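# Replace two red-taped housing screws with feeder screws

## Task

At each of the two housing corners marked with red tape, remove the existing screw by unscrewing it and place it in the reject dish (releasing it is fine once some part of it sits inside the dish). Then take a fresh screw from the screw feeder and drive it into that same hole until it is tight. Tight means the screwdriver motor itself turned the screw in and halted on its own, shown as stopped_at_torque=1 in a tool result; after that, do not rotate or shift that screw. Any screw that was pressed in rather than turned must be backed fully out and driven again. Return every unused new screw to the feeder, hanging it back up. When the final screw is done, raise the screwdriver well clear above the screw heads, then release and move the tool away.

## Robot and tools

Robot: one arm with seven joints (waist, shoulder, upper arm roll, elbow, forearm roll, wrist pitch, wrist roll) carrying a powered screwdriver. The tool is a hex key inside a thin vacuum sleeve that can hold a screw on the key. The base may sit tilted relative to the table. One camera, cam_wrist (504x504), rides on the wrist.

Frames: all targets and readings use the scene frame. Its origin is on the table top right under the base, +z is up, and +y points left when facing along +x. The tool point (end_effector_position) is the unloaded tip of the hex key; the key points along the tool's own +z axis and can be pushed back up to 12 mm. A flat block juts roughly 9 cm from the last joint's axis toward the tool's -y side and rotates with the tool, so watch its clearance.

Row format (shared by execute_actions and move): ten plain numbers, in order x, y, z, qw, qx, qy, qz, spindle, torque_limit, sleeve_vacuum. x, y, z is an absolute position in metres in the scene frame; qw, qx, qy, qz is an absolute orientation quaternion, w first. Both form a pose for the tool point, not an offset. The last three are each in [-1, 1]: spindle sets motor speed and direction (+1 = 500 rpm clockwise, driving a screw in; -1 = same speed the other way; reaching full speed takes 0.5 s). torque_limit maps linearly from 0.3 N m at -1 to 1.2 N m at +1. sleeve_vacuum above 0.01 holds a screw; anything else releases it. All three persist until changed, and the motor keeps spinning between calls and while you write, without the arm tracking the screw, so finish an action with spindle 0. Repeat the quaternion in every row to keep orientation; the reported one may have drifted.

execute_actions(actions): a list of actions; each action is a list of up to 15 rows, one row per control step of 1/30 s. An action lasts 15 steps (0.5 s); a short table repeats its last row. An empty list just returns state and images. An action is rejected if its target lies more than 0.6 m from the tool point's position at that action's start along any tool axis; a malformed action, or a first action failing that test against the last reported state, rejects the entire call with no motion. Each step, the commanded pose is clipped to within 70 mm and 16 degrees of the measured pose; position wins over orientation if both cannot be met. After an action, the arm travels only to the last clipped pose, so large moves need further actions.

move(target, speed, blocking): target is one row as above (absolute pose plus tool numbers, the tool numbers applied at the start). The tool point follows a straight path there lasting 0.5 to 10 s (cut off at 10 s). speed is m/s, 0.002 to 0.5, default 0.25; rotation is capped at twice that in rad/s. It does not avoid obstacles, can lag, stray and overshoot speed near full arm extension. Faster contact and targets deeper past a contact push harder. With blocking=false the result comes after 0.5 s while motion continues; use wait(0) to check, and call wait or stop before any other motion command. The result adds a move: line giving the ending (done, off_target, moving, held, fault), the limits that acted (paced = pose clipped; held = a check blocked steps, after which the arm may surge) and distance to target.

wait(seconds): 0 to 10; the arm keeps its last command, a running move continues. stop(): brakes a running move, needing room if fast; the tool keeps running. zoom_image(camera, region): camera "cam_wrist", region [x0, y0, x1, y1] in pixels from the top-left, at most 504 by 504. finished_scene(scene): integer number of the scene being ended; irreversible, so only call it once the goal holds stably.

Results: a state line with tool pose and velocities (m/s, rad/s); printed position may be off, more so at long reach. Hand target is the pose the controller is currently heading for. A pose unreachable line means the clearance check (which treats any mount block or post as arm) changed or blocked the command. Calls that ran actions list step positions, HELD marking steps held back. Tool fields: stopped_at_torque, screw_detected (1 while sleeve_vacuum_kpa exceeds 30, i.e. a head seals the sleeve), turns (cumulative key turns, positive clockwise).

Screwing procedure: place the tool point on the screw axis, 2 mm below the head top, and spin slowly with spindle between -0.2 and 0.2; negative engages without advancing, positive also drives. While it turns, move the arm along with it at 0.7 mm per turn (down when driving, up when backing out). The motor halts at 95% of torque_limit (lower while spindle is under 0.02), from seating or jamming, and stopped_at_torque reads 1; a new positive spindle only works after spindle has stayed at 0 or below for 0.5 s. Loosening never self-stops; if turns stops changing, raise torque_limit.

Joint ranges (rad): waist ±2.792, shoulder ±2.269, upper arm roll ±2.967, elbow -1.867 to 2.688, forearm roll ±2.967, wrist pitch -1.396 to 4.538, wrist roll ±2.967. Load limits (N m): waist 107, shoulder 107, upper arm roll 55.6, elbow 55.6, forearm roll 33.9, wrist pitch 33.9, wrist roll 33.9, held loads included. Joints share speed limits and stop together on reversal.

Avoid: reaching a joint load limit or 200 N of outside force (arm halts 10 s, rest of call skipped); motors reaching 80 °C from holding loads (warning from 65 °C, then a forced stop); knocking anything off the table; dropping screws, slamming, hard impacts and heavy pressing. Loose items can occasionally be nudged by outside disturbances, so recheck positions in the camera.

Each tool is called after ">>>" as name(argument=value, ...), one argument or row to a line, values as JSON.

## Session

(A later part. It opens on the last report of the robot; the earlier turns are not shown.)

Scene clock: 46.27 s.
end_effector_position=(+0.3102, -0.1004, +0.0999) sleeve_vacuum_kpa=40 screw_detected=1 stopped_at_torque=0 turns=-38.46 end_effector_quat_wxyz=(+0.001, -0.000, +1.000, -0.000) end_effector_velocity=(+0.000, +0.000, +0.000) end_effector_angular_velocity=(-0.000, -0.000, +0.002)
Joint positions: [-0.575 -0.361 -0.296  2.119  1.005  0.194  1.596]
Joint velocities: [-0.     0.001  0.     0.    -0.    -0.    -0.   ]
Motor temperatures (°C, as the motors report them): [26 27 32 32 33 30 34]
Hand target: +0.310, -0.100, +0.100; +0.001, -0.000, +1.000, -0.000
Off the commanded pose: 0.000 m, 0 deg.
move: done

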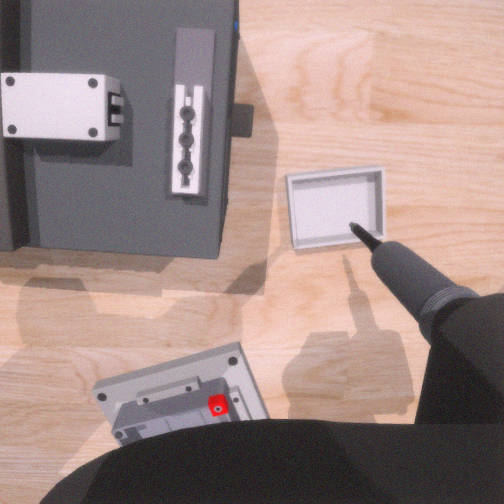

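>>> move(
  target=[0.303,-0.10,0.035,0,0,-1,0,0,1,1],
  speed=0.1,
)

>>> zoom_image(
  camera="cam_wrist",
  region=[280,150,440,310],
)

Scene clock: 47.40 s.
end_effector_position=(+0.3030, -0.0999, +0.0348) sleeve_vacuum_kpa=40 screw_detected=1 stopped_at_torque=0 turns=-38.46 end_effector_quat_wxyz=(+0.000, +0.000, +1.000, +0.000) end_effector_velocity=(+0.000, -0.000, +0.000) end_effector_angular_velocity=(-0.001, -0.000, +0.000)
Joint positions: [-0.507 -0.434 -0.236  2.162  1.122  0.314  1.542]
Joint velocities: [ 0.     0.    -0.001 -0.    -0.     0.    -0.   ]
Motor temperatures (°C, as the motors report them): [26 27 32 32 33 30 34]
Hand target: +0.303, -0.100, +0.035; +0.000, +0.000, +1.000, -0.000
Off the commanded pose: 0.000 m, 0 deg.
move: done

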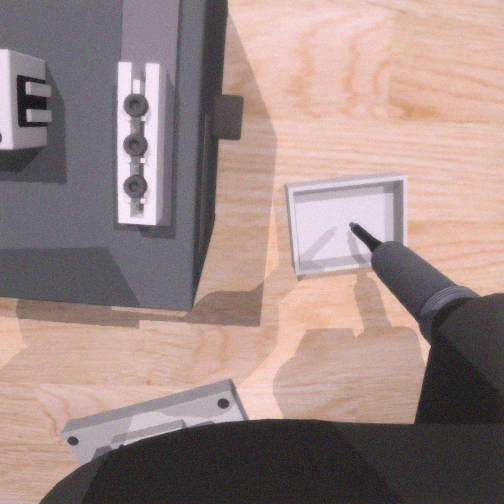

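Region (280, 150, 440, 310) of cam_wrist's 504x504 image, scaled by 3.150, with more detail than that image has.

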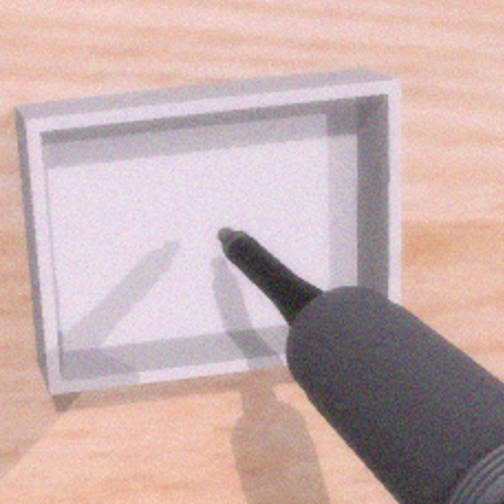

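>>> move(
  target=[0.303,-0.10,0.026,0,0,-1,0,0,1,1],
  speed=0.03,
)

>>> execute_actions(
  actions=[
    [[0.303,-0.10,0.026,0,0,-1,0,0,1,-1]],
  ],
)

>>> move(
  target=[0.31,-0.11,0.23,0,0,-1,0,0,1,-1],
)

>>> move(
  target=[0.405,-0.14,0.21,0,0,-1,0,0,1,-1],
  speed=0.15,
)

>>> zoom_image(
  camera="cam_wrist",
  region=[280,130,420,270],
)

Scene clock: 48.50 s.
end_effector_position=(+0.3030, -0.0999, +0.0260) sleeve_vacuum_kpa=40 screw_detected=1 stopped_at_torque=0 turns=-38.46 end_effector_quat_wxyz=(-0.000, +0.000, +1.000, +0.000) end_effector_velocity=(+0.000, +0.000, +0.000) end_effector_angular_velocity=(-0.000, +0.000, -0.001)
Joint positions: [-0.497 -0.445 -0.227  2.164  1.139  0.329  1.535]
Joint velocities: [-0.     0.     0.    -0.    -0.    -0.     0.002]
Motor temperatures (°C, as the motors report them): [26 27 33 32 33 30 34]
Hand target: +0.303, -0.100, +0.026; +0.000, +0.000, +1.000, -0.000
Off the commanded pose: 0.000 m, 0 deg.
move: done

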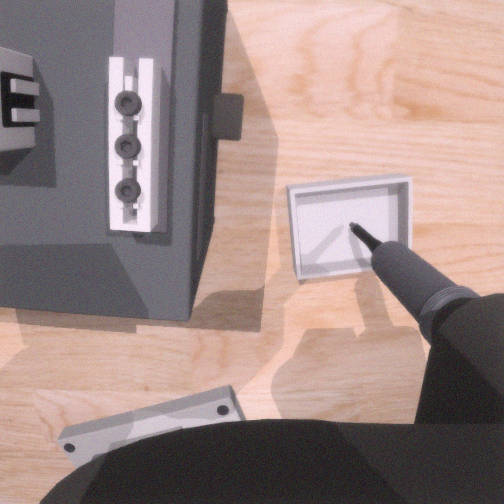

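Scene clock: 49.00 s.
end_effector_position=(+0.3030, -0.0999, +0.0260) sleeve_vacuum_kpa=0 screw_detected=0 stopped_at_torque=0 turns=-38.46 end_effector_quat_wxyz=(-0.000, +0.000, +1.000, +0.000) end_effector_velocity=(+0.000, -0.000, +0.000) end_effector_angular_velocity=(-0.000, -0.000, +0.001)
Joint positions: [-0.497 -0.445 -0.227  2.164  1.139  0.329  1.535]
Joint velocities: [-0.     0.    -0.    -0.     0.    -0.    -0.001]
Motor temperatures (°C, as the motors report them): [26 27 33 32 33 30 34]
Hand target: +0.303, -0.100, +0.026; -0.000, +0.000, +1.000, +0.000
Off the commanded pose: 0.000 m, 0 deg.
Step readings (end_effector_position):
0: (+0.3030, -0.0999, +0.0260)
1: (+0.3030, -0.0999, +0.0260)
2: (+0.3030, -0.0999, +0.0260)
4: (+0.3030, -0.0999, +0.0260)
8: (+0.3030, -0.0999, +0.0260)
15: end_effector_position above

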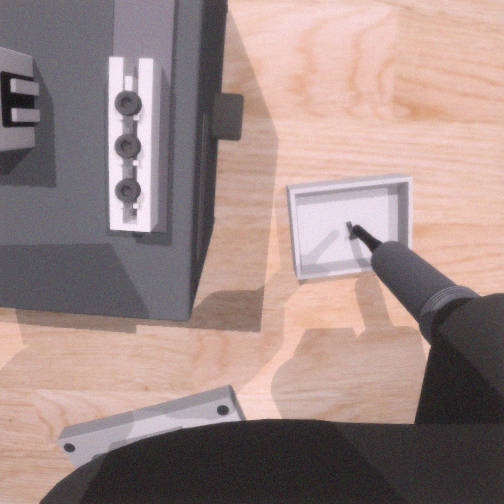

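Scene clock: 50.23 s.
end_effector_position=(+0.3099, -0.1100, +0.2301) sleeve_vacuum_kpa=0 screw_detected=0 stopped_at_torque=0 turns=-38.46 end_effector_quat_wxyz=(-0.000, -0.001, +1.000, +0.000) end_effector_velocity=(-0.000, +0.000, +0.000) end_effector_angular_velocity=(-0.000, +0.000, -0.001)
Joint positions: [-0.717 -0.336 -0.404  1.931  0.845 -0.078  1.634]
Joint velocities: [-0.     0.    -0.    -0.    -0.     0.     0.001]
Motor temperatures (°C, as the motors report them): [26 27 33 32 33 30 34]
Hand target: +0.310, -0.110, +0.230; -0.000, -0.001, +1.000, +0.000
Off the commanded pose: 0.000 m, 0 deg.
move: done

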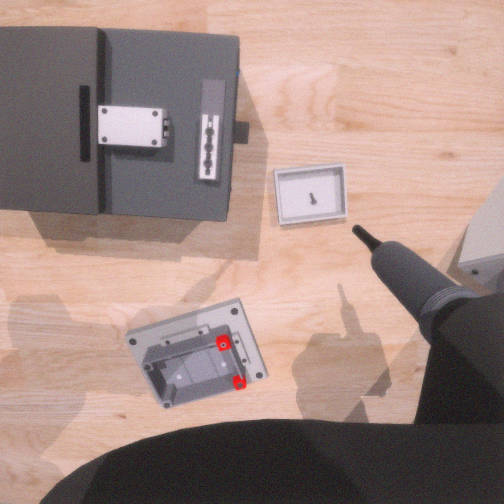

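Scene clock: 51.23 s.
end_effector_position=(+0.4048, -0.1401, +0.2099) sleeve_vacuum_kpa=0 screw_detected=0 stopped_at_torque=0 turns=-38.46 end_effector_quat_wxyz=(-0.000, +0.000, +1.000, +0.000) end_effector_velocity=(-0.000, +0.000, +0.000) end_effector_angular_velocity=(-0.000, +0.000, -0.000)
Joint positions: [-0.642 -0.431 -0.364  1.749  0.944 -0.073  1.773]
Joint velocities: [-0.  0.  0. -0. -0. -0.  0.]
Motor temperatures (°C, as the motors report them): [26 27 33 32 33 30 34]
Hand target: +0.405, -0.140, +0.210; -0.000, -0.000, +1.000, +0.000
Off the commanded pose: 0.000 m, 0 deg.
move: done

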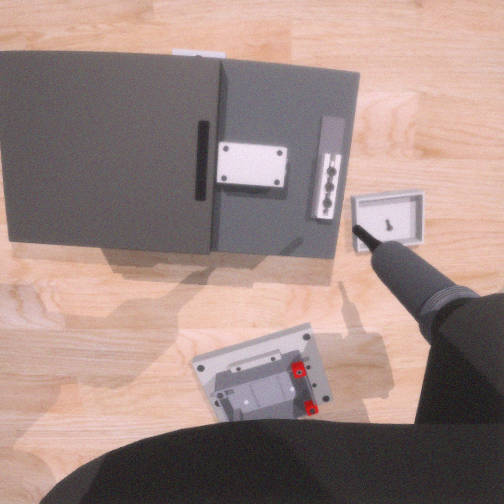

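Region (280, 130, 420, 270) of cam_wrist's 504x504 image, scaled by 3.600, with more detail than that image has.

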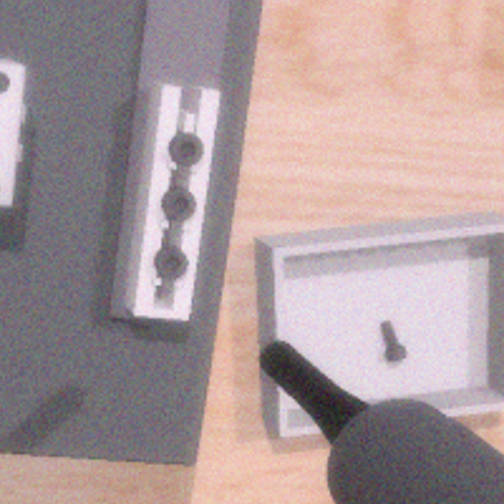

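>>> move(
  target=[0.405,-0.14,0.185,0,0,-1,0,0,1,-1],
  speed=0.05,
)

>>> zoom_image(
  camera="cam_wrist",
  region=[300,160,390,250],
)

Scene clock: 52.27 s.
end_effector_position=(+0.4050, -0.1399, +0.1849) sleeve_vacuum_kpa=0 screw_detected=0 stopped_at_torque=0 turns=-38.46 end_effector_quat_wxyz=(-0.000, +0.000, +1.000, +0.000) end_effector_velocity=(+0.000, -0.000, +0.000) end_effector_angular_velocity=(-0.000, -0.001, -0.001)
Joint positions: [-0.616 -0.434 -0.347  1.786  0.963 -0.021  1.766]
Joint velocities: [-0.     0.    -0.    -0.     0.001  0.     0.001]
Motor temperatures (°C, as the motors report them): [26 27 33 32 33 30 34]
Hand target: +0.405, -0.140, +0.185; +0.000, +0.000, +1.000, -0.000
Off the commanded pose: 0.000 m, 0 deg.
move: done

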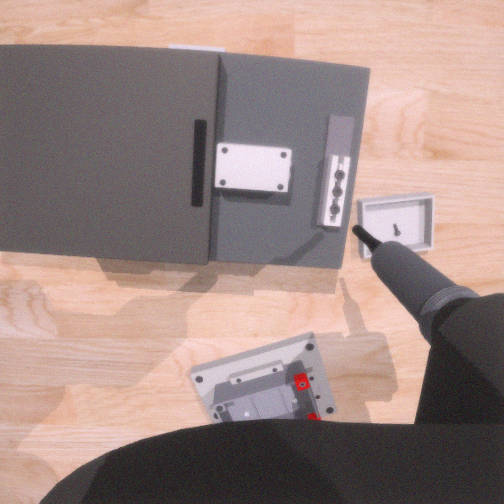

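Region (300, 160, 390, 250) of cam_wrist's 504x504 image, scaled by 5.600, with more detail than that image has.

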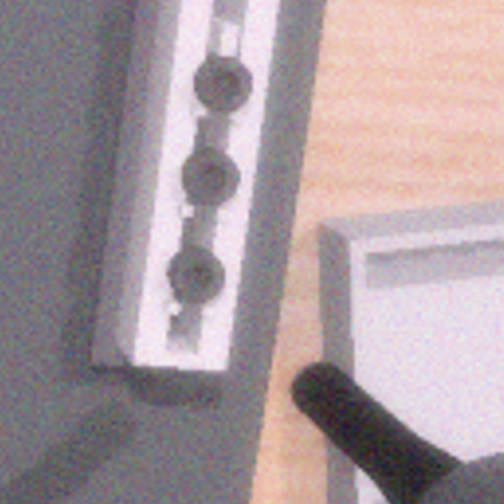

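>>> move(
  target=[0.4163,-0.15,0.176,0,0,-1,0,0,1,1],
  speed=0.03,
)

>>> zoom_image(
  camera="cam_wrist",
  region=[315,185,385,255],
)

Scene clock: 53.37 s.
end_effector_position=(+0.4162, -0.1500, +0.1759) sleeve_vacuum_kpa=14 screw_detected=0 stopped_at_torque=0 turns=-38.46 end_effector_quat_wxyz=(-0.000, -0.000, +1.000, +0.000) end_effector_velocity=(-0.000, +0.000, +0.000) end_effector_angular_velocity=(-0.000, +0.000, -0.001)
Joint positions: [-0.605 -0.466 -0.34   1.756  0.982 -0.011  1.774]
Joint velocities: [-0.  0. -0.  0. -0. -0.  0.]
Motor temperatures (°C, as the motors report them): [26 27 33 32 33 30 34]
Hand target: +0.416, -0.150, +0.176; -0.000, +0.000, +1.000, +0.000
Off the commanded pose: 0.000 m, 0 deg.
move: done

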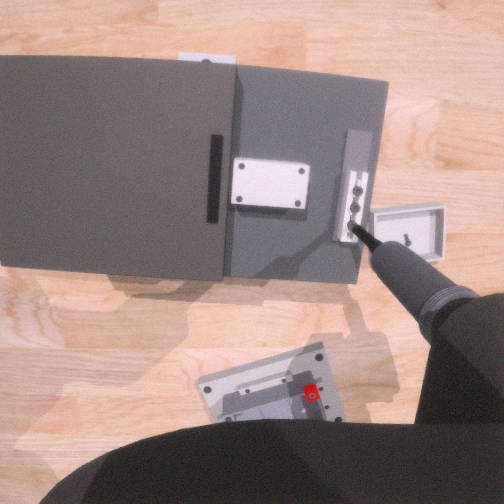

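Region (315, 185, 385, 255) of cam_wrist's 504x504 image, scaled by 7.200, with more detail than that image has.

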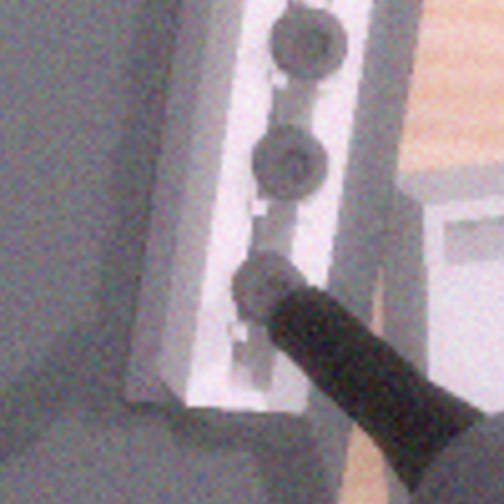

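>>> execute_actions(
  actions=[
    [[0.4163,-0.15,0.171,0,0,-1,0,-0.2,1,1]],
    [[0.4163,-0.15,0.168,0,0,-1,0,-0.2,1,1]],
    [[0.4163,-0.15,0.165,0,0,-1,0,-0.2,1,1]],
    [[0.4163,-0.15,0.165,0,0,-1,0,0,1,1]],
  ],
)

>>> zoom_image(
  camera="cam_wrist",
  region=[315,185,385,255],
)

Scene clock: 55.60 s.
end_effector_position=(+0.4163, -0.1502, +0.1653) sleeve_vacuum_kpa=40 screw_detected=1 stopped_at_torque=0 turns=-40.90 end_effector_quat_wxyz=(+0.000, +0.000, +1.000, -0.000) end_effector_velocity=(-0.000, +0.000, -0.000) end_effector_angular_velocity=(+0.000, -0.000, +0.000)
Joint positions: [-0.593 -0.469 -0.333  1.77   0.991  0.011  1.771]
Joint velocities: [-0.  0.  0.  0.  0. -0. -0.]
Motor temperatures (°C, as the motors report them): [26 27 33 32 33 30 34]
Hand target: +0.416, -0.150, +0.165; -0.000, +0.000, +1.000, -0.000
Off the commanded pose: 0.000 m, 0 deg.
Step readings (end_effector_position; steps 1 to 15: 1st action; 16 to 30: 2nd action; 31 to 45: 3rd action; 46 to 60: 4th action):
0: (+0.4162, -0.1500, +0.1759)
1: (+0.4162, -0.1500, +0.1754)
2: (+0.4162, -0.1508, +0.1731)
4: (+0.4163, -0.1495, +0.1702)
8: (+0.4163, -0.1499, +0.1709)
15: (+0.4163, -0.1499, +0.1709)
16: (+0.4163, -0.1500, +0.1704)
17: (+0.4163, -0.1504, +0.1691)
19: (+0.4163, -0.1497, +0.1676)
23: (+0.4163, -0.1499, +0.1679)
30: (+0.4163, -0.1499, +0.1679)
31: (+0.4163, -0.1499, +0.1674)
32: (+0.4163, -0.1504, +0.1661)
34: (+0.4162, -0.1500, +0.1650)
38: (+0.4163, -0.1502, +0.1653)
45: (+0.4163, -0.1502, +0.1653)
46: (+0.4163, -0.1502, +0.1653)
47: (+0.4163, -0.1502, +0.1653)
49: (+0.4163, -0.1502, +0.1653)
53: (+0.4163, -0.1502, +0.1653)
60: end_effector_position above

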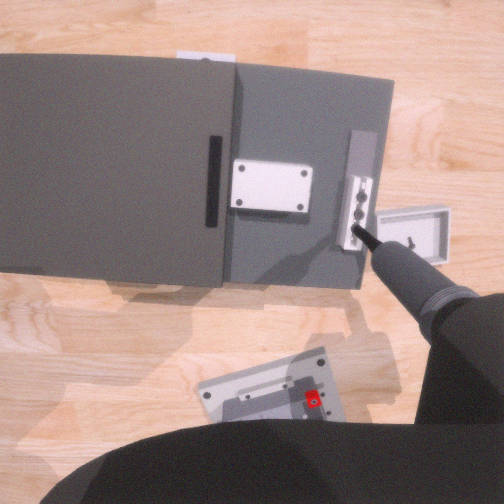

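Region (315, 185, 385, 255) of cam_wrist's 504x504 image, scaled by 7.200, with more detail than that image has.

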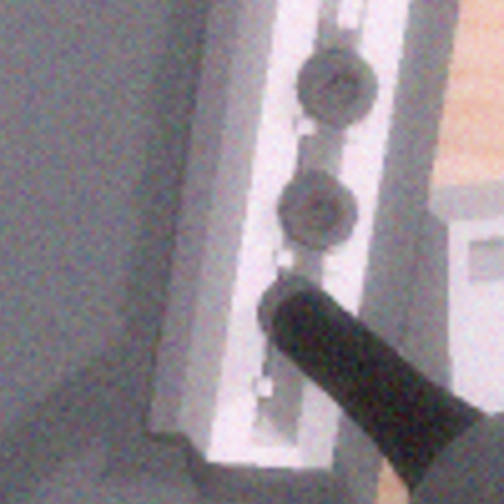

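>>> move(
  target=[0.4163,-0.15,0.195,0,0,-1,0,0,1,1],
  speed=0.04,
)

>>> move(
  target=[0.4153,0.0,0.19,0,0,-1,0,0,1,1],
)

>>> move(
  target=[0.4153,0.0873,0.085,0,0,-1,0,0,1,1],
  speed=0.2,
)

>>> zoom_image(
  camera="cam_wrist",
  region=[315,185,385,255],
)

Scene clock: 56.83 s.
end_effector_position=(+0.4163, -0.1502, +0.1951) sleeve_vacuum_kpa=40 screw_detected=1 stopped_at_torque=0 turns=-40.90 end_effector_quat_wxyz=(+0.000, -0.000, +1.000, -0.000) end_effector_velocity=(-0.000, -0.000, +0.000) end_effector_angular_velocity=(+0.000, +0.000, +0.002)
Joint positions: [-0.625 -0.463 -0.353  1.73   0.967 -0.049  1.78 ]
Joint velocities: [ 0.     0.     0.    -0.    -0.    -0.    -0.002]
Motor temperatures (°C, as the motors report them): [26 27 33 32 33 30 34]
Hand target: +0.416, -0.150, +0.195; -0.000, -0.000, +1.000, +0.000
Off the commanded pose: 0.000 m, 0 deg.
move: done

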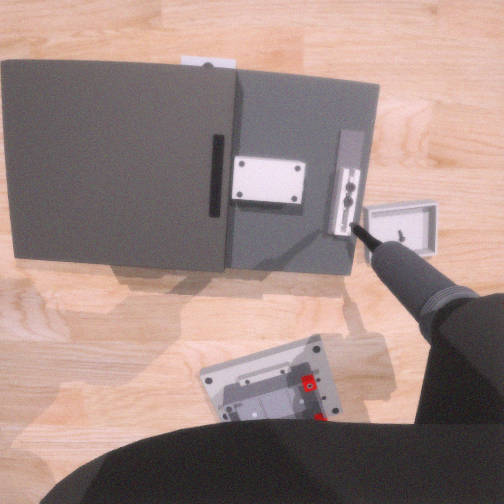

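Scene clock: 57.83 s.
end_effector_position=(+0.4155, +0.0004, +0.1902) sleeve_vacuum_kpa=40 screw_detected=1 stopped_at_torque=0 turns=-40.90 end_effector_quat_wxyz=(-0.000, +0.000, +1.000, +0.000) end_effector_velocity=(-0.001, -0.000, -0.000) end_effector_angular_velocity=(+0.001, +0.001, +0.000)
Joint positions: [-0.56  -0.035 -0.291  2.007  0.894 -0.007  1.979]
Joint velocities: [-0.    -0.001 -0.     0.    -0.    -0.    -0.001]
Motor temperatures (°C, as the motors report them): [26 27 33 32 33 30 34]
Hand target: +0.415, +0.000, +0.190; -0.000, +0.000, +1.000, +0.000
Off the commanded pose: 0.000 m, 0 deg.
move: done

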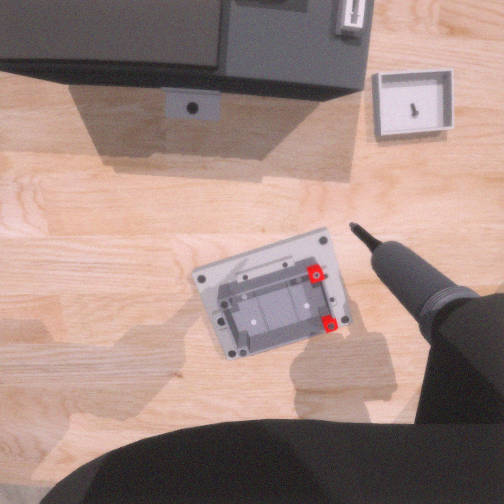

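Scene clock: 58.83 s.
end_effector_position=(+0.4153, +0.0876, +0.0850) sleeve_vacuum_kpa=40 screw_detected=1 stopped_at_torque=0 turns=-40.90 end_effector_quat_wxyz=(-0.000, +0.000, +1.000, +0.000) end_effector_velocity=(-0.000, -0.000, +0.000) end_effector_angular_velocity=(-0.000, -0.000, +0.000)
Joint positions: [-0.445  0.175 -0.08   2.23   1.004  0.247  2.144]
Joint velocities: [-0.    -0.    -0.001  0.     0.     0.    -0.001]
Motor temperatures (°C, as the motors report them): [26 27 34 32 33 30 34]
Hand target: +0.415, +0.088, +0.085; -0.000, +0.000, +1.000, +0.000
Off the commanded pose: 0.000 m, 0 deg.
move: done

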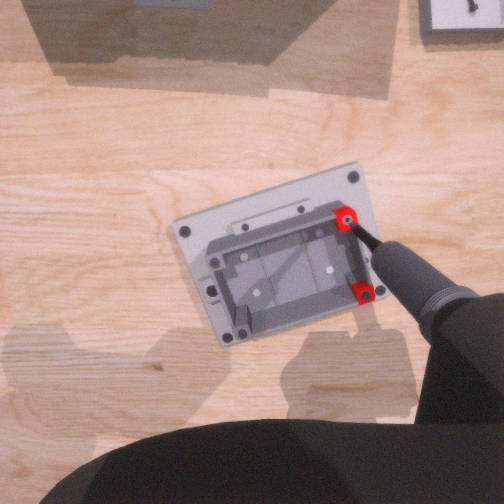

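Region (315, 185, 385, 255) of cam_wrist's 504x504 image, scaled by 7.200, with more detail than that image has.

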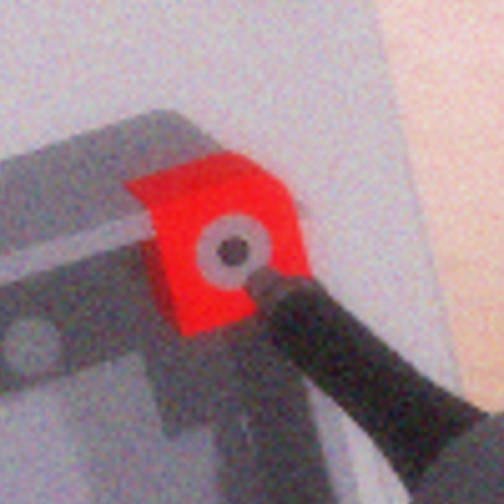

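>>> move(
  target=[0.4153,0.0872,0.074,0,0,-1,0,0,0.3,1],
  speed=0.02,
)

>>> move(
  target=[0.4153,0.0872,0.058,0,0,-1,0,0.5,0.3,1],
  speed=0.003,
)

>>> zoom_image(
  camera="cam_wrist",
  region=[325,200,385,260],
)

Scene clock: 59.83 s.
end_effector_position=(+0.4152, +0.0873, +0.0740) sleeve_vacuum_kpa=40 screw_detected=1 stopped_at_torque=0 turns=-40.90 end_effector_quat_wxyz=(-0.000, +0.000, +1.000, +0.000) end_effector_velocity=(+0.000, -0.000, +0.000) end_effector_angular_velocity=(-0.000, -0.000, +0.000)
Joint positions: [-0.433  0.164 -0.065  2.238  1.021  0.276  2.139]
Joint velocities: [-0.  0. -0. -0. -0.  0.  0.]
Motor temperatures (°C, as the motors report them): [26 27 34 32 33 30 34]
Hand target: +0.415, +0.087, +0.074; +0.000, +0.000, +1.000, -0.000
Off the commanded pose: 0.000 m, 0 deg.
move: done

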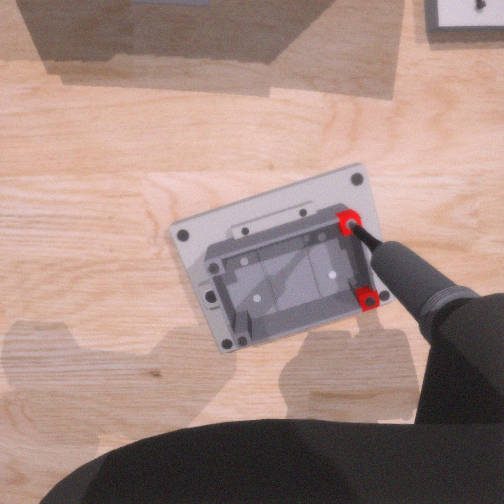

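Scene clock: 65.37 s.
end_effector_position=(+0.4151, +0.0872, +0.0582) sleeve_vacuum_kpa=40 screw_detected=1 stopped_at_torque=1 turns=-23.47 end_effector_quat_wxyz=(-0.000, +0.000, +1.000, -0.000) end_effector_velocity=(-0.000, -0.000, +0.000) end_effector_angular_velocity=(-0.000, +0.000, -0.000)
Joint positions: [-0.414  0.148 -0.044  2.248  1.046  0.318  2.132]
Joint velocities: [-0. -0. -0. -0. -0. -0.  0.]
Motor temperatures (°C, as the motors report them): [26 27 34 32 33 30 34]
Hand target: +0.415, +0.087, +0.058; -0.000, +0.000, +1.000, -0.000
Off the commanded pose: 0.000 m, 0 deg.
move: done

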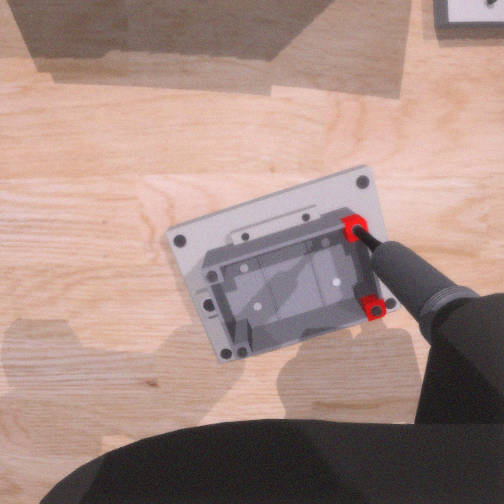

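Region (325, 200, 385, 260) of cam_wrist's 504x504 image, scaled by 8.400, with more detail than that image has.

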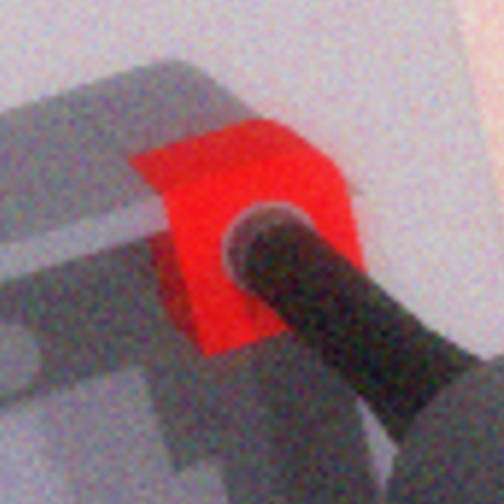

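>>> execute_actions(
  actions=[
    [[0.4153,0.0872,0.058,0,0,-1,0,0,1,-1],[0.4153,0.0872,0.058,0,0,-1,0,0,1,-1],[0.4153,0.0872,0.058,0,0,-1,0,0,1,-1],[0.4153,0.0872,0.058,0,0,-1,0,0,1,-1],[0.4153,0.0872,0.06,0,0,-1,0,0,1,-1],[0.4153,0.0872,0.062,0,0,-1,0,0,1,-1],[0.4153,0.0872,0.064,0,0,-1,0,0,1,-1],[0.4153,0.0872,0.066,0,0,-1,0,0,1,-1],[0.4153,0.0872,0.068,0,0,-1,0,0,1,-1]],
  ],
)

>>> move(
  target=[0.3867,0.1605,0.066,0,0,-1,0,0,1,-1],
  speed=0.1,
)

>>> zoom_image(
  camera="cam_wrist",
  region=[315,185,385,255],
)

Scene clock: 66.33 s.
end_effector_position=(+0.4153, +0.0871, +0.0681) sleeve_vacuum_kpa=0 screw_detected=0 stopped_at_torque=1 turns=-23.47 end_effector_quat_wxyz=(+0.000, -0.000, +1.000, -0.000) end_effector_velocity=(-0.000, +0.000, -0.000) end_effector_angular_velocity=(+0.000, +0.000, -0.001)
Joint positions: [-0.425  0.159 -0.058  2.242  1.031  0.292  2.136]
Joint velocities: [-0.    -0.     0.    -0.     0.    -0.     0.001]
Motor temperatures (°C, as the motors report them): [26 27 34 32 33 30 34]
Hand target: +0.415, +0.087, +0.068; +0.000, -0.000, +1.000, +0.000
Off the commanded pose: 0.000 m, 0 deg.
Step readings (end_effector_position):
0: (+0.4151, +0.0872, +0.0582)
1: (+0.4151, +0.0872, +0.0582)
2: (+0.4151, +0.0871, +0.0582)
4: (+0.4151, +0.0871, +0.0582)
8: (+0.4151, +0.0872, +0.0641)
15: end_effector_position above

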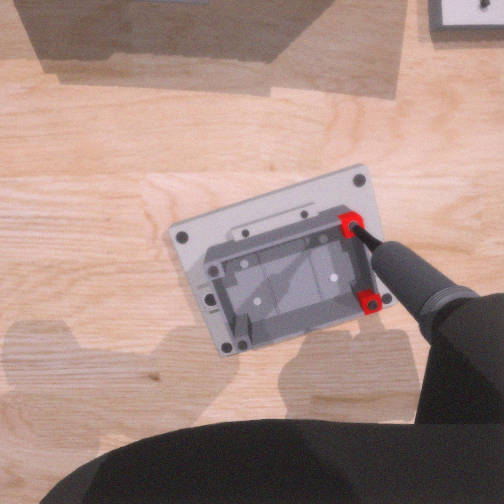

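Scene clock: 67.40 s.
end_effector_position=(+0.3866, +0.1608, +0.0661) sleeve_vacuum_kpa=0 screw_detected=0 stopped_at_torque=1 turns=-23.47 end_effector_quat_wxyz=(-0.000, +0.000, +1.000, +0.000) end_effector_velocity=(-0.000, -0.000, -0.000) end_effector_angular_velocity=(+0.000, +0.000, -0.001)
Joint positions: [-0.435  0.425  0.032  2.358  1.037  0.266  2.303]
Joint velocities: [-0.    -0.001 -0.     0.     0.    -0.    -0.   ]
Motor temperatures (°C, as the motors report them): [26 27 34 32 33 30 34]
Hand target: +0.387, +0.161, +0.066; -0.000, -0.000, +1.000, +0.000
Off the commanded pose: 0.000 m, 0 deg.
move: done

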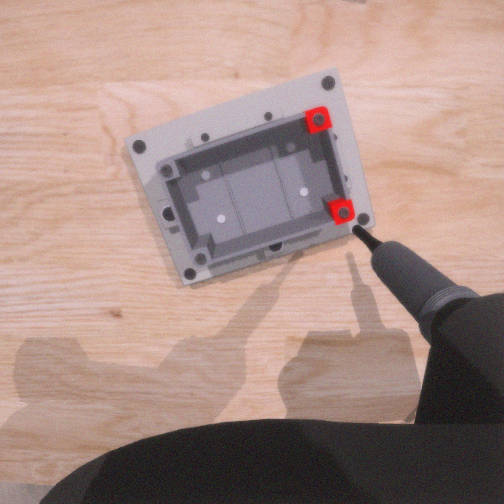

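Region (315, 185, 385, 255) of cam_wrist's 504x504 image, scaled by 7.200, with more detail than that image has.

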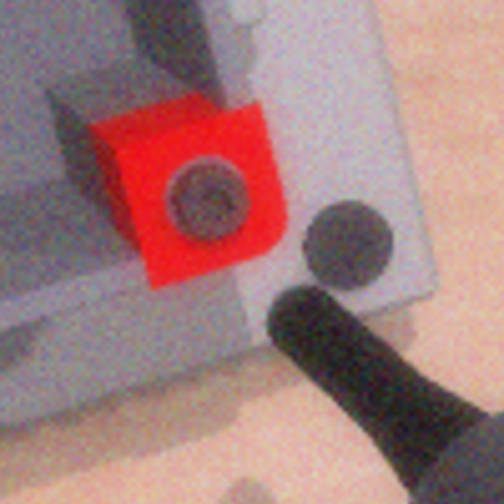

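>>> execute_actions(
  actions=[
    [[0.3951,0.15,0.066,0,0,-1,0,0,1,1]],
    [[0.3951,0.15,0.062,0,0,-1,0,-0.2,1,1]],
    [[0.3951,0.15,0.059,0,0,-1,0,-0.2,1,1]],
    [[0.3951,0.15,0.059,0,0,-1,0,0,1,1]],
  ],
)

>>> zoom_image(
  camera="cam_wrist",
  region=[325,200,385,260],
)

Scene clock: 69.60 s.
end_effector_position=(+0.3954, +0.1497, +0.0593) sleeve_vacuum_kpa=14 screw_detected=0 stopped_at_torque=1 turns=-25.09 end_effector_quat_wxyz=(+0.000, +0.000, +1.000, -0.000) end_effector_velocity=(+0.000, +0.000, +0.000) end_effector_angular_velocity=(+0.000, -0.000, +0.000)
Joint positions: [-0.422  0.368  0.032  2.338  1.049  0.298  2.277]
Joint velocities: [ 0.  0. -0. -0.  0.  0.  0.]
Motor temperatures (°C, as the motors report them): [26 27 34 32 33 30 34]
Hand target: +0.395, +0.150, +0.059; -0.000, +0.000, +1.000, -0.000
Off the commanded pose: 0.000 m, 0 deg.
Step readings (end_effector_position; steps 1 to 15: 1st action; 16 to 30: 2nd action; 31 to 45: 3rd action; 46 to 60: 4th action):
0: (+0.3866, +0.1608, +0.0660)
1: (+0.3867, +0.1607, +0.0660)
2: (+0.3880, +0.1592, +0.0660)
4: (+0.3937, +0.1519, +0.0663)
8: (+0.3950, +0.1497, +0.0660)
15: (+0.3951, +0.1498, +0.0660)
16: (+0.3951, +0.1498, +0.0656)
17: (+0.3955, +0.1497, +0.0632)
19: (+0.3951, +0.1499, +0.0619)
23: (+0.3953, +0.1498, +0.0621)
30: (+0.3953, +0.1498, +0.0622)
31: (+0.3952, +0.1497, +0.0618)
32: (+0.3955, +0.1495, +0.0600)
34: (+0.3953, +0.1498, +0.0591)
38: (+0.3954, +0.1497, +0.0592)
45: (+0.3954, +0.1497, +0.0593)
46: (+0.3954, +0.1497, +0.0593)
47: (+0.3954, +0.1497, +0.0593)
49: (+0.3954, +0.1497, +0.0593)
53: (+0.3954, +0.1497, +0.0593)
60: end_effector_position above

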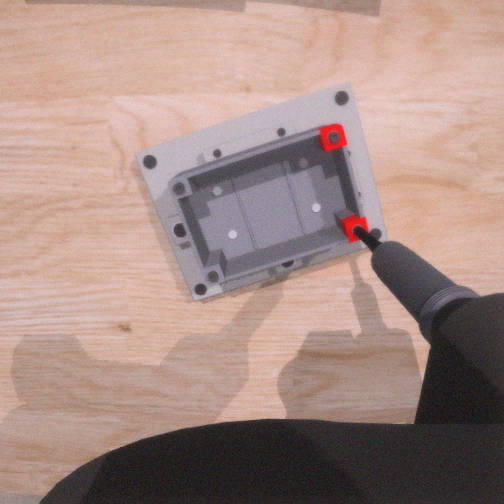

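Region (325, 200, 385, 260) of cam_wrist's 504x504 image, scaled by 8.400, with more detail than that image has.

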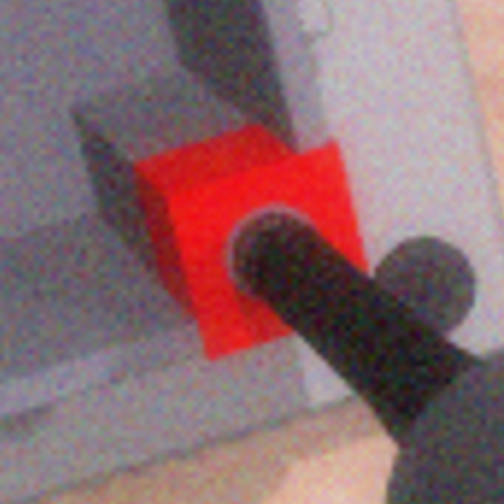

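>>> execute_actions(
  actions=[
    [[0.3946,0.1504,0.064,0,0,-1,0,0,1,1]],
    [[0.3946,0.1504,0.062,0,0,-1,0,-0.2,1,1]],
    [[0.3946,0.1504,0.059,0,0,-1,0,-0.2,1,1]],
    [[0.3946,0.1504,0.059,0,0,-1,0,0,1,1]],
  ],
)

>>> zoom_image(
  camera="cam_wrist",
  region=[325,200,385,260],
)

Scene clock: 71.80 s.
end_effector_position=(+0.3947, +0.1503, +0.0591) sleeve_vacuum_kpa=40 screw_detected=1 stopped_at_torque=1 turns=-26.70 end_effector_quat_wxyz=(+0.000, +0.000, +1.000, -0.000) end_effector_velocity=(-0.000, -0.000, +0.000) end_effector_angular_velocity=(-0.000, +0.000, -0.000)
Joint positions: [-0.422  0.371  0.033  2.34   1.049  0.297  2.278]
Joint velocities: [ 0.  0.  0.  0. -0.  0.  0.]
Motor temperatures (°C, as the motors report them): [26 27 34 32 33 30 34]
Hand target: +0.395, +0.150, +0.059; -0.000, +0.000, +1.000, -0.000
Off the commanded pose: 0.000 m, 0 deg.
Step readings (end_effector_position; steps 1 to 15: 1st action; 16 to 30: 2nd action; 31 to 45: 3rd action; 46 to 60: 4th action):
0: (+0.3954, +0.1497, +0.0593)
1: (+0.3954, +0.1497, +0.0597)
2: (+0.3945, +0.1504, +0.0625)
4: (+0.3948, +0.1502, +0.0644)
8: (+0.3946, +0.1504, +0.0641)
15: (+0.3946, +0.1504, +0.0641)
16: (+0.3946, +0.1504, +0.0637)
17: (+0.3948, +0.1503, +0.0625)
19: (+0.3945, +0.1505, +0.0619)
23: (+0.3946, +0.1504, +0.0620)
30: (+0.3946, +0.1504, +0.0620)
31: (+0.3946, +0.1504, +0.0616)
32: (+0.3948, +0.1502, +0.0598)
34: (+0.3946, +0.1504, +0.0590)
38: (+0.3947, +0.1503, +0.0591)
45: (+0.3947, +0.1503, +0.0591)
46: (+0.3947, +0.1503, +0.0591)
47: (+0.3947, +0.1503, +0.0591)
49: (+0.3947, +0.1503, +0.0591)
53: (+0.3947, +0.1503, +0.0591)
60: end_effector_position above

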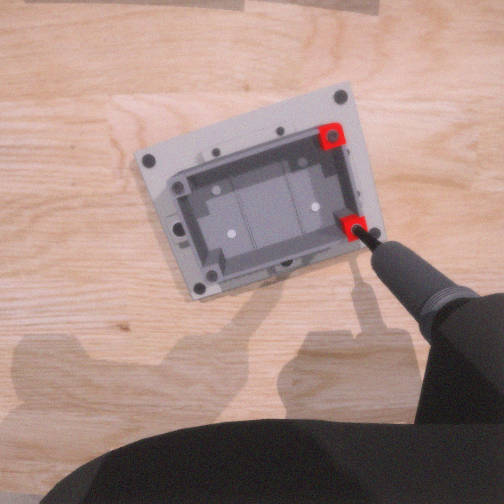

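Region (325, 200, 385, 260) of cam_wrist's 504x504 image, scaled by 8.400, with more detail than that image has.

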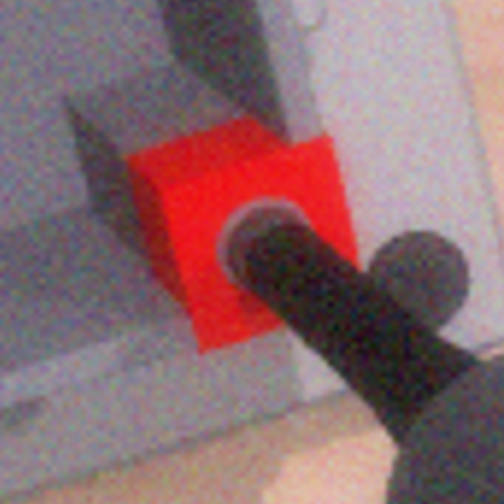

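>>> move(
  target=[0.3946,0.1504,0.074,0,0,-1,0,-1,1,1],
  speed=0.005,
)

>>> move(
  target=[0.3946,0.1504,0.09,0,0,-1,0,0,1,1],
  speed=0.03,
)

>>> move(
  target=[0.315,-0.10,0.08,0,0,-1,0,0,1,1],
)

Scene clock: 75.27 s.
end_effector_position=(+0.3946, +0.1504, +0.0739) sleeve_vacuum_kpa=40 screw_detected=1 stopped_at_torque=1 turns=-51.42 end_effector_quat_wxyz=(+0.000, -0.000, +1.000, +0.000) end_effector_velocity=(+0.000, -0.000, +0.000) end_effector_angular_velocity=(-0.000, -0.000, +0.001)
Joint positions: [-0.436  0.388  0.003  2.331  1.022  0.254  2.282]
Joint velocities: [-0.  0.  0. -0. -0.  0. -0.]
Motor temperatures (°C, as the motors report them): [26 27 34 32 33 30 34]
Hand target: +0.395, +0.150, +0.074; +0.000, -0.000, +1.000, -0.000
Off the commanded pose: 0.000 m, 0 deg.
move: done

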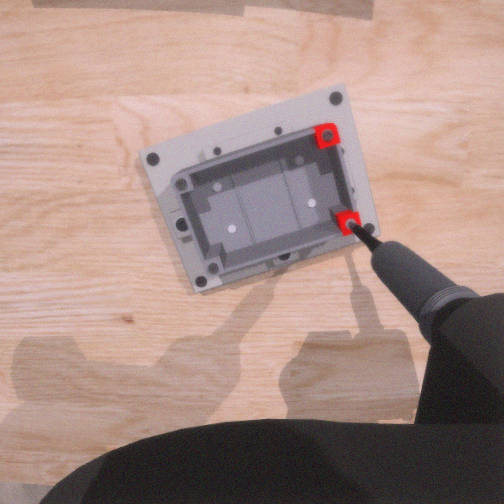

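Scene clock: 76.03 s.
end_effector_position=(+0.3947, +0.1503, +0.0901) sleeve_vacuum_kpa=40 screw_detected=1 stopped_at_torque=1 turns=-51.42 end_effector_quat_wxyz=(+0.000, -0.000, +1.000, -0.000) end_effector_velocity=(-0.000, -0.000, -0.000) end_effector_angular_velocity=(-0.000, +0.000, +0.001)
Joint positions: [-0.452  0.403 -0.028  2.318  0.994  0.208  2.286]
Joint velocities: [-0.    -0.     0.    -0.    -0.     0.    -0.001]
Motor temperatures (°C, as the motors report them): [26 27 34 32 33 30 34]
Hand target: +0.395, +0.150, +0.090; +0.000, -0.000, +1.000, -0.000
Off the commanded pose: 0.000 m, 0 deg.
move: done

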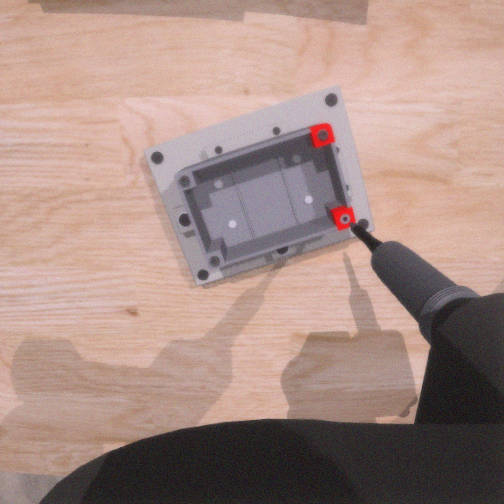

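Scene clock: 77.50 s.
end_effector_position=(+0.3153, -0.1006, +0.0798) sleeve_vacuum_kpa=40 screw_detected=1 stopped_at_torque=1 turns=-51.42 end_effector_quat_wxyz=(+0.001, -0.000, +1.000, -0.000) end_effector_velocity=(+0.000, +0.000, -0.000) end_effector_angular_velocity=(+0.000, -0.001, +0.000)
Joint positions: [-0.542 -0.379 -0.285  2.126  1.043  0.229  1.593]
Joint velocities: [-0.     0.001  0.     0.     0.    -0.     0.   ]
Motor temperatures (°C, as the motors report them): [26 27 34 32 33 30 34]
Hand target: +0.315, -0.100, +0.080; +0.001, +0.000, +1.000, -0.000
Off the commanded pose: 0.001 m, 0 deg.
move: done

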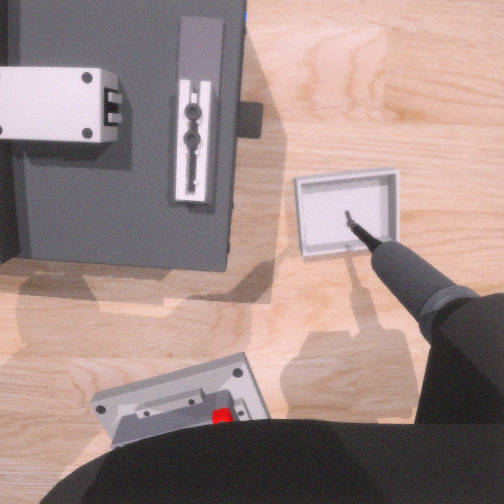

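>>> move(
  target=[0.316,-0.10,0.026,0,0,-1,0,0,1,1],
  speed=0.1,
)

>>> execute_actions(
  actions=[
    [[0.316,-0.10,0.026,0,0,-1,0,0,1,-1]],
  ],
)

>>> move(
  target=[0.32,-0.11,0.2,0,0,-1,0,0,1,-1],
)

>>> move(
  target=[0.4142,-0.1618,0.185,0,0,-1,0,0,1,-1],
  speed=0.15,
)

>>> move(
  target=[0.4142,-0.1618,0.176,0,0,-1,0,0,1,1],
  speed=0.03,
)

>>> zoom_image(
  camera="cam_wrist",
  region=[315,185,385,255],
)

Scene clock: 78.67 s.
end_effector_position=(+0.3160, -0.0999, +0.0258) sleeve_vacuum_kpa=40 screw_detected=1 stopped_at_torque=1 turns=-51.42 end_effector_quat_wxyz=(+0.000, +0.000, +1.000, +0.000) end_effector_velocity=(-0.000, -0.000, +0.000) end_effector_angular_velocity=(-0.000, -0.000, -0.001)
Joint positions: [-0.479 -0.439 -0.234  2.146  1.142  0.324  1.562]
Joint velocities: [ 0.    -0.    -0.001  0.    -0.     0.     0.   ]
Motor temperatures (°C, as the motors report them): [26 27 34 32 33 30 34]
Hand target: +0.316, -0.100, +0.026; +0.000, +0.000, +1.000, -0.000
Off the commanded pose: 0.000 m, 0 deg.
move: done

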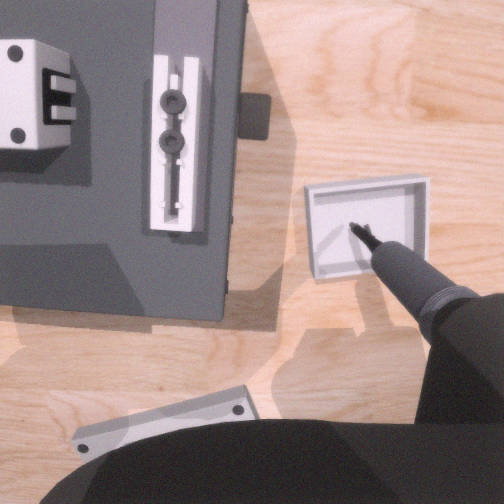

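Scene clock: 79.17 s.
end_effector_position=(+0.3160, -0.0999, +0.0259) sleeve_vacuum_kpa=0 screw_detected=0 stopped_at_torque=1 turns=-51.42 end_effector_quat_wxyz=(+0.000, +0.000, +1.000, +0.000) end_effector_velocity=(-0.000, -0.000, +0.000) end_effector_angular_velocity=(+0.000, +0.000, +0.001)
Joint positions: [-0.479 -0.439 -0.234  2.146  1.142  0.324  1.562]
Joint velocities: [ 0.     0.    -0.     0.    -0.     0.    -0.001]
Motor temperatures (°C, as the motors report them): [26 27 34 32 33 30 34]
Hand target: +0.316, -0.100, +0.026; -0.000, +0.000, +1.000, -0.000
Off the commanded pose: 0.000 m, 0 deg.
Step readings (end_effector_position):
0: (+0.3160, -0.0999, +0.0258)
1: (+0.3160, -0.0999, +0.0258)
2: (+0.3160, -0.0999, +0.0259)
4: (+0.3160, -0.0999, +0.0259)
8: (+0.3160, -0.0999, +0.0259)
15: end_effector_position above

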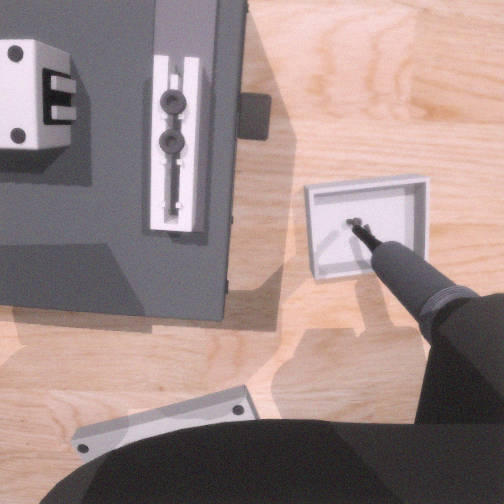

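Scene clock: 80.27 s.
end_effector_position=(+0.3199, -0.1100, +0.2001) sleeve_vacuum_kpa=0 screw_detected=0 stopped_at_torque=1 turns=-51.42 end_effector_quat_wxyz=(-0.000, -0.001, +1.000, +0.000) end_effector_velocity=(-0.000, +0.000, -0.000) end_effector_angular_velocity=(+0.000, +0.000, -0.001)
Joint positions: [-0.671 -0.338 -0.387  1.967  0.882 -0.018  1.644]
Joint velocities: [-0.    -0.    -0.    -0.    -0.    -0.     0.001]
Motor temperatures (°C, as the motors report them): [26 27 34 32 33 30 34]
Hand target: +0.320, -0.110, +0.200; -0.000, -0.000, +1.000, +0.000
Off the commanded pose: 0.000 m, 0 deg.
move: done

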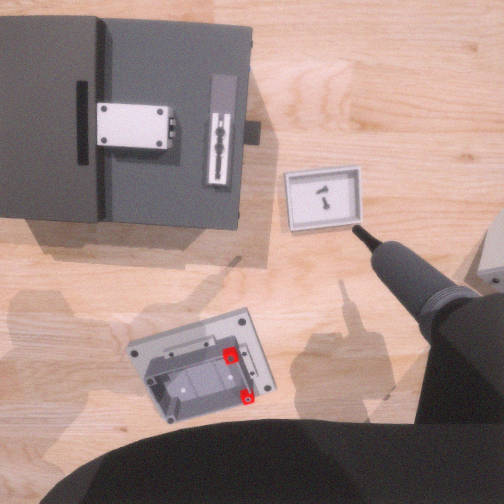

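Scene clock: 81.30 s.
end_effector_position=(+0.4140, -0.1619, +0.1849) sleeve_vacuum_kpa=0 screw_detected=0 stopped_at_torque=1 turns=-51.42 end_effector_quat_wxyz=(-0.000, +0.000, +1.000, +0.000) end_effector_velocity=(+0.000, +0.000, +0.000) end_effector_angular_velocity=(-0.000, -0.000, +0.001)
Joint positions: [-0.618 -0.497 -0.354  1.722  0.982 -0.034  1.763]
Joint velocities: [ 0.     0.001  0.    -0.    -0.     0.    -0.   ]
Motor temperatures (°C, as the motors report them): [26 27 34 32 33 30 34]
Hand target: +0.414, -0.162, +0.185; -0.000, -0.000, +1.000, +0.000
Off the commanded pose: 0.000 m, 0 deg.
move: done

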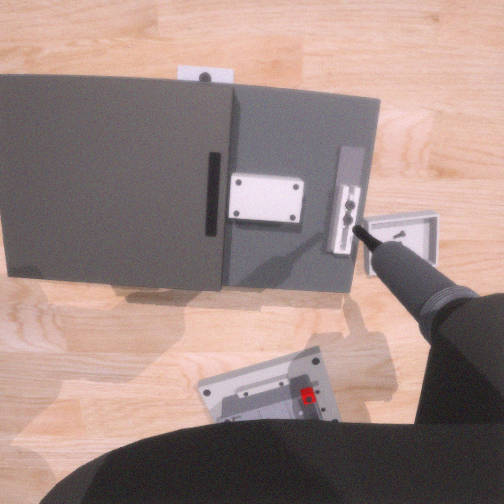

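Scene clock: 82.00 s.
end_effector_position=(+0.4142, -0.1616, +0.1760) sleeve_vacuum_kpa=14 screw_detected=0 stopped_at_torque=1 turns=-51.42 end_effector_quat_wxyz=(-0.000, +0.000, +1.000, +0.000) end_effector_velocity=(-0.000, +0.000, +0.000) end_effector_angular_velocity=(+0.000, +0.000, -0.000)
Joint positions: [-0.609 -0.498 -0.347  1.734  0.989 -0.016  1.761]
Joint velocities: [ 0.  0.  0.  0. -0. -0.  0.]
Motor temperatures (°C, as the motors report them): [26 27 34 32 33 30 34]
Hand target: +0.414, -0.162, +0.176; +0.000, +0.000, +1.000, -0.000
Off the commanded pose: 0.000 m, 0 deg.
move: done

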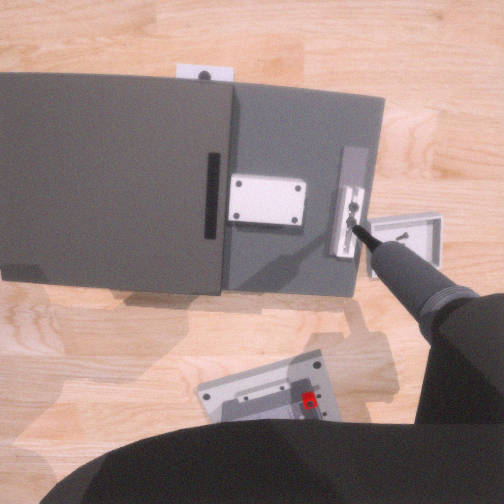

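Region (315, 185, 385, 255) of cam_wrist's 504x504 image, scaled by 7.200, with more detail than that image has.

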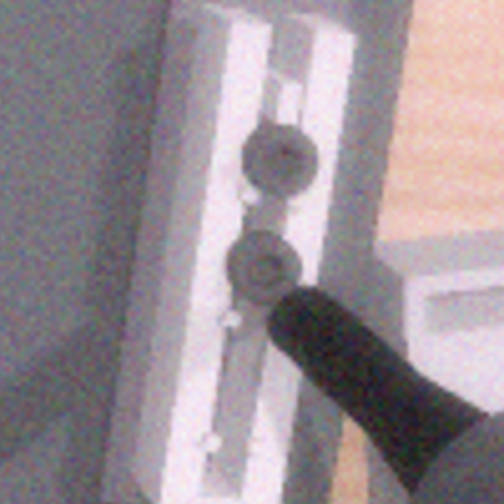

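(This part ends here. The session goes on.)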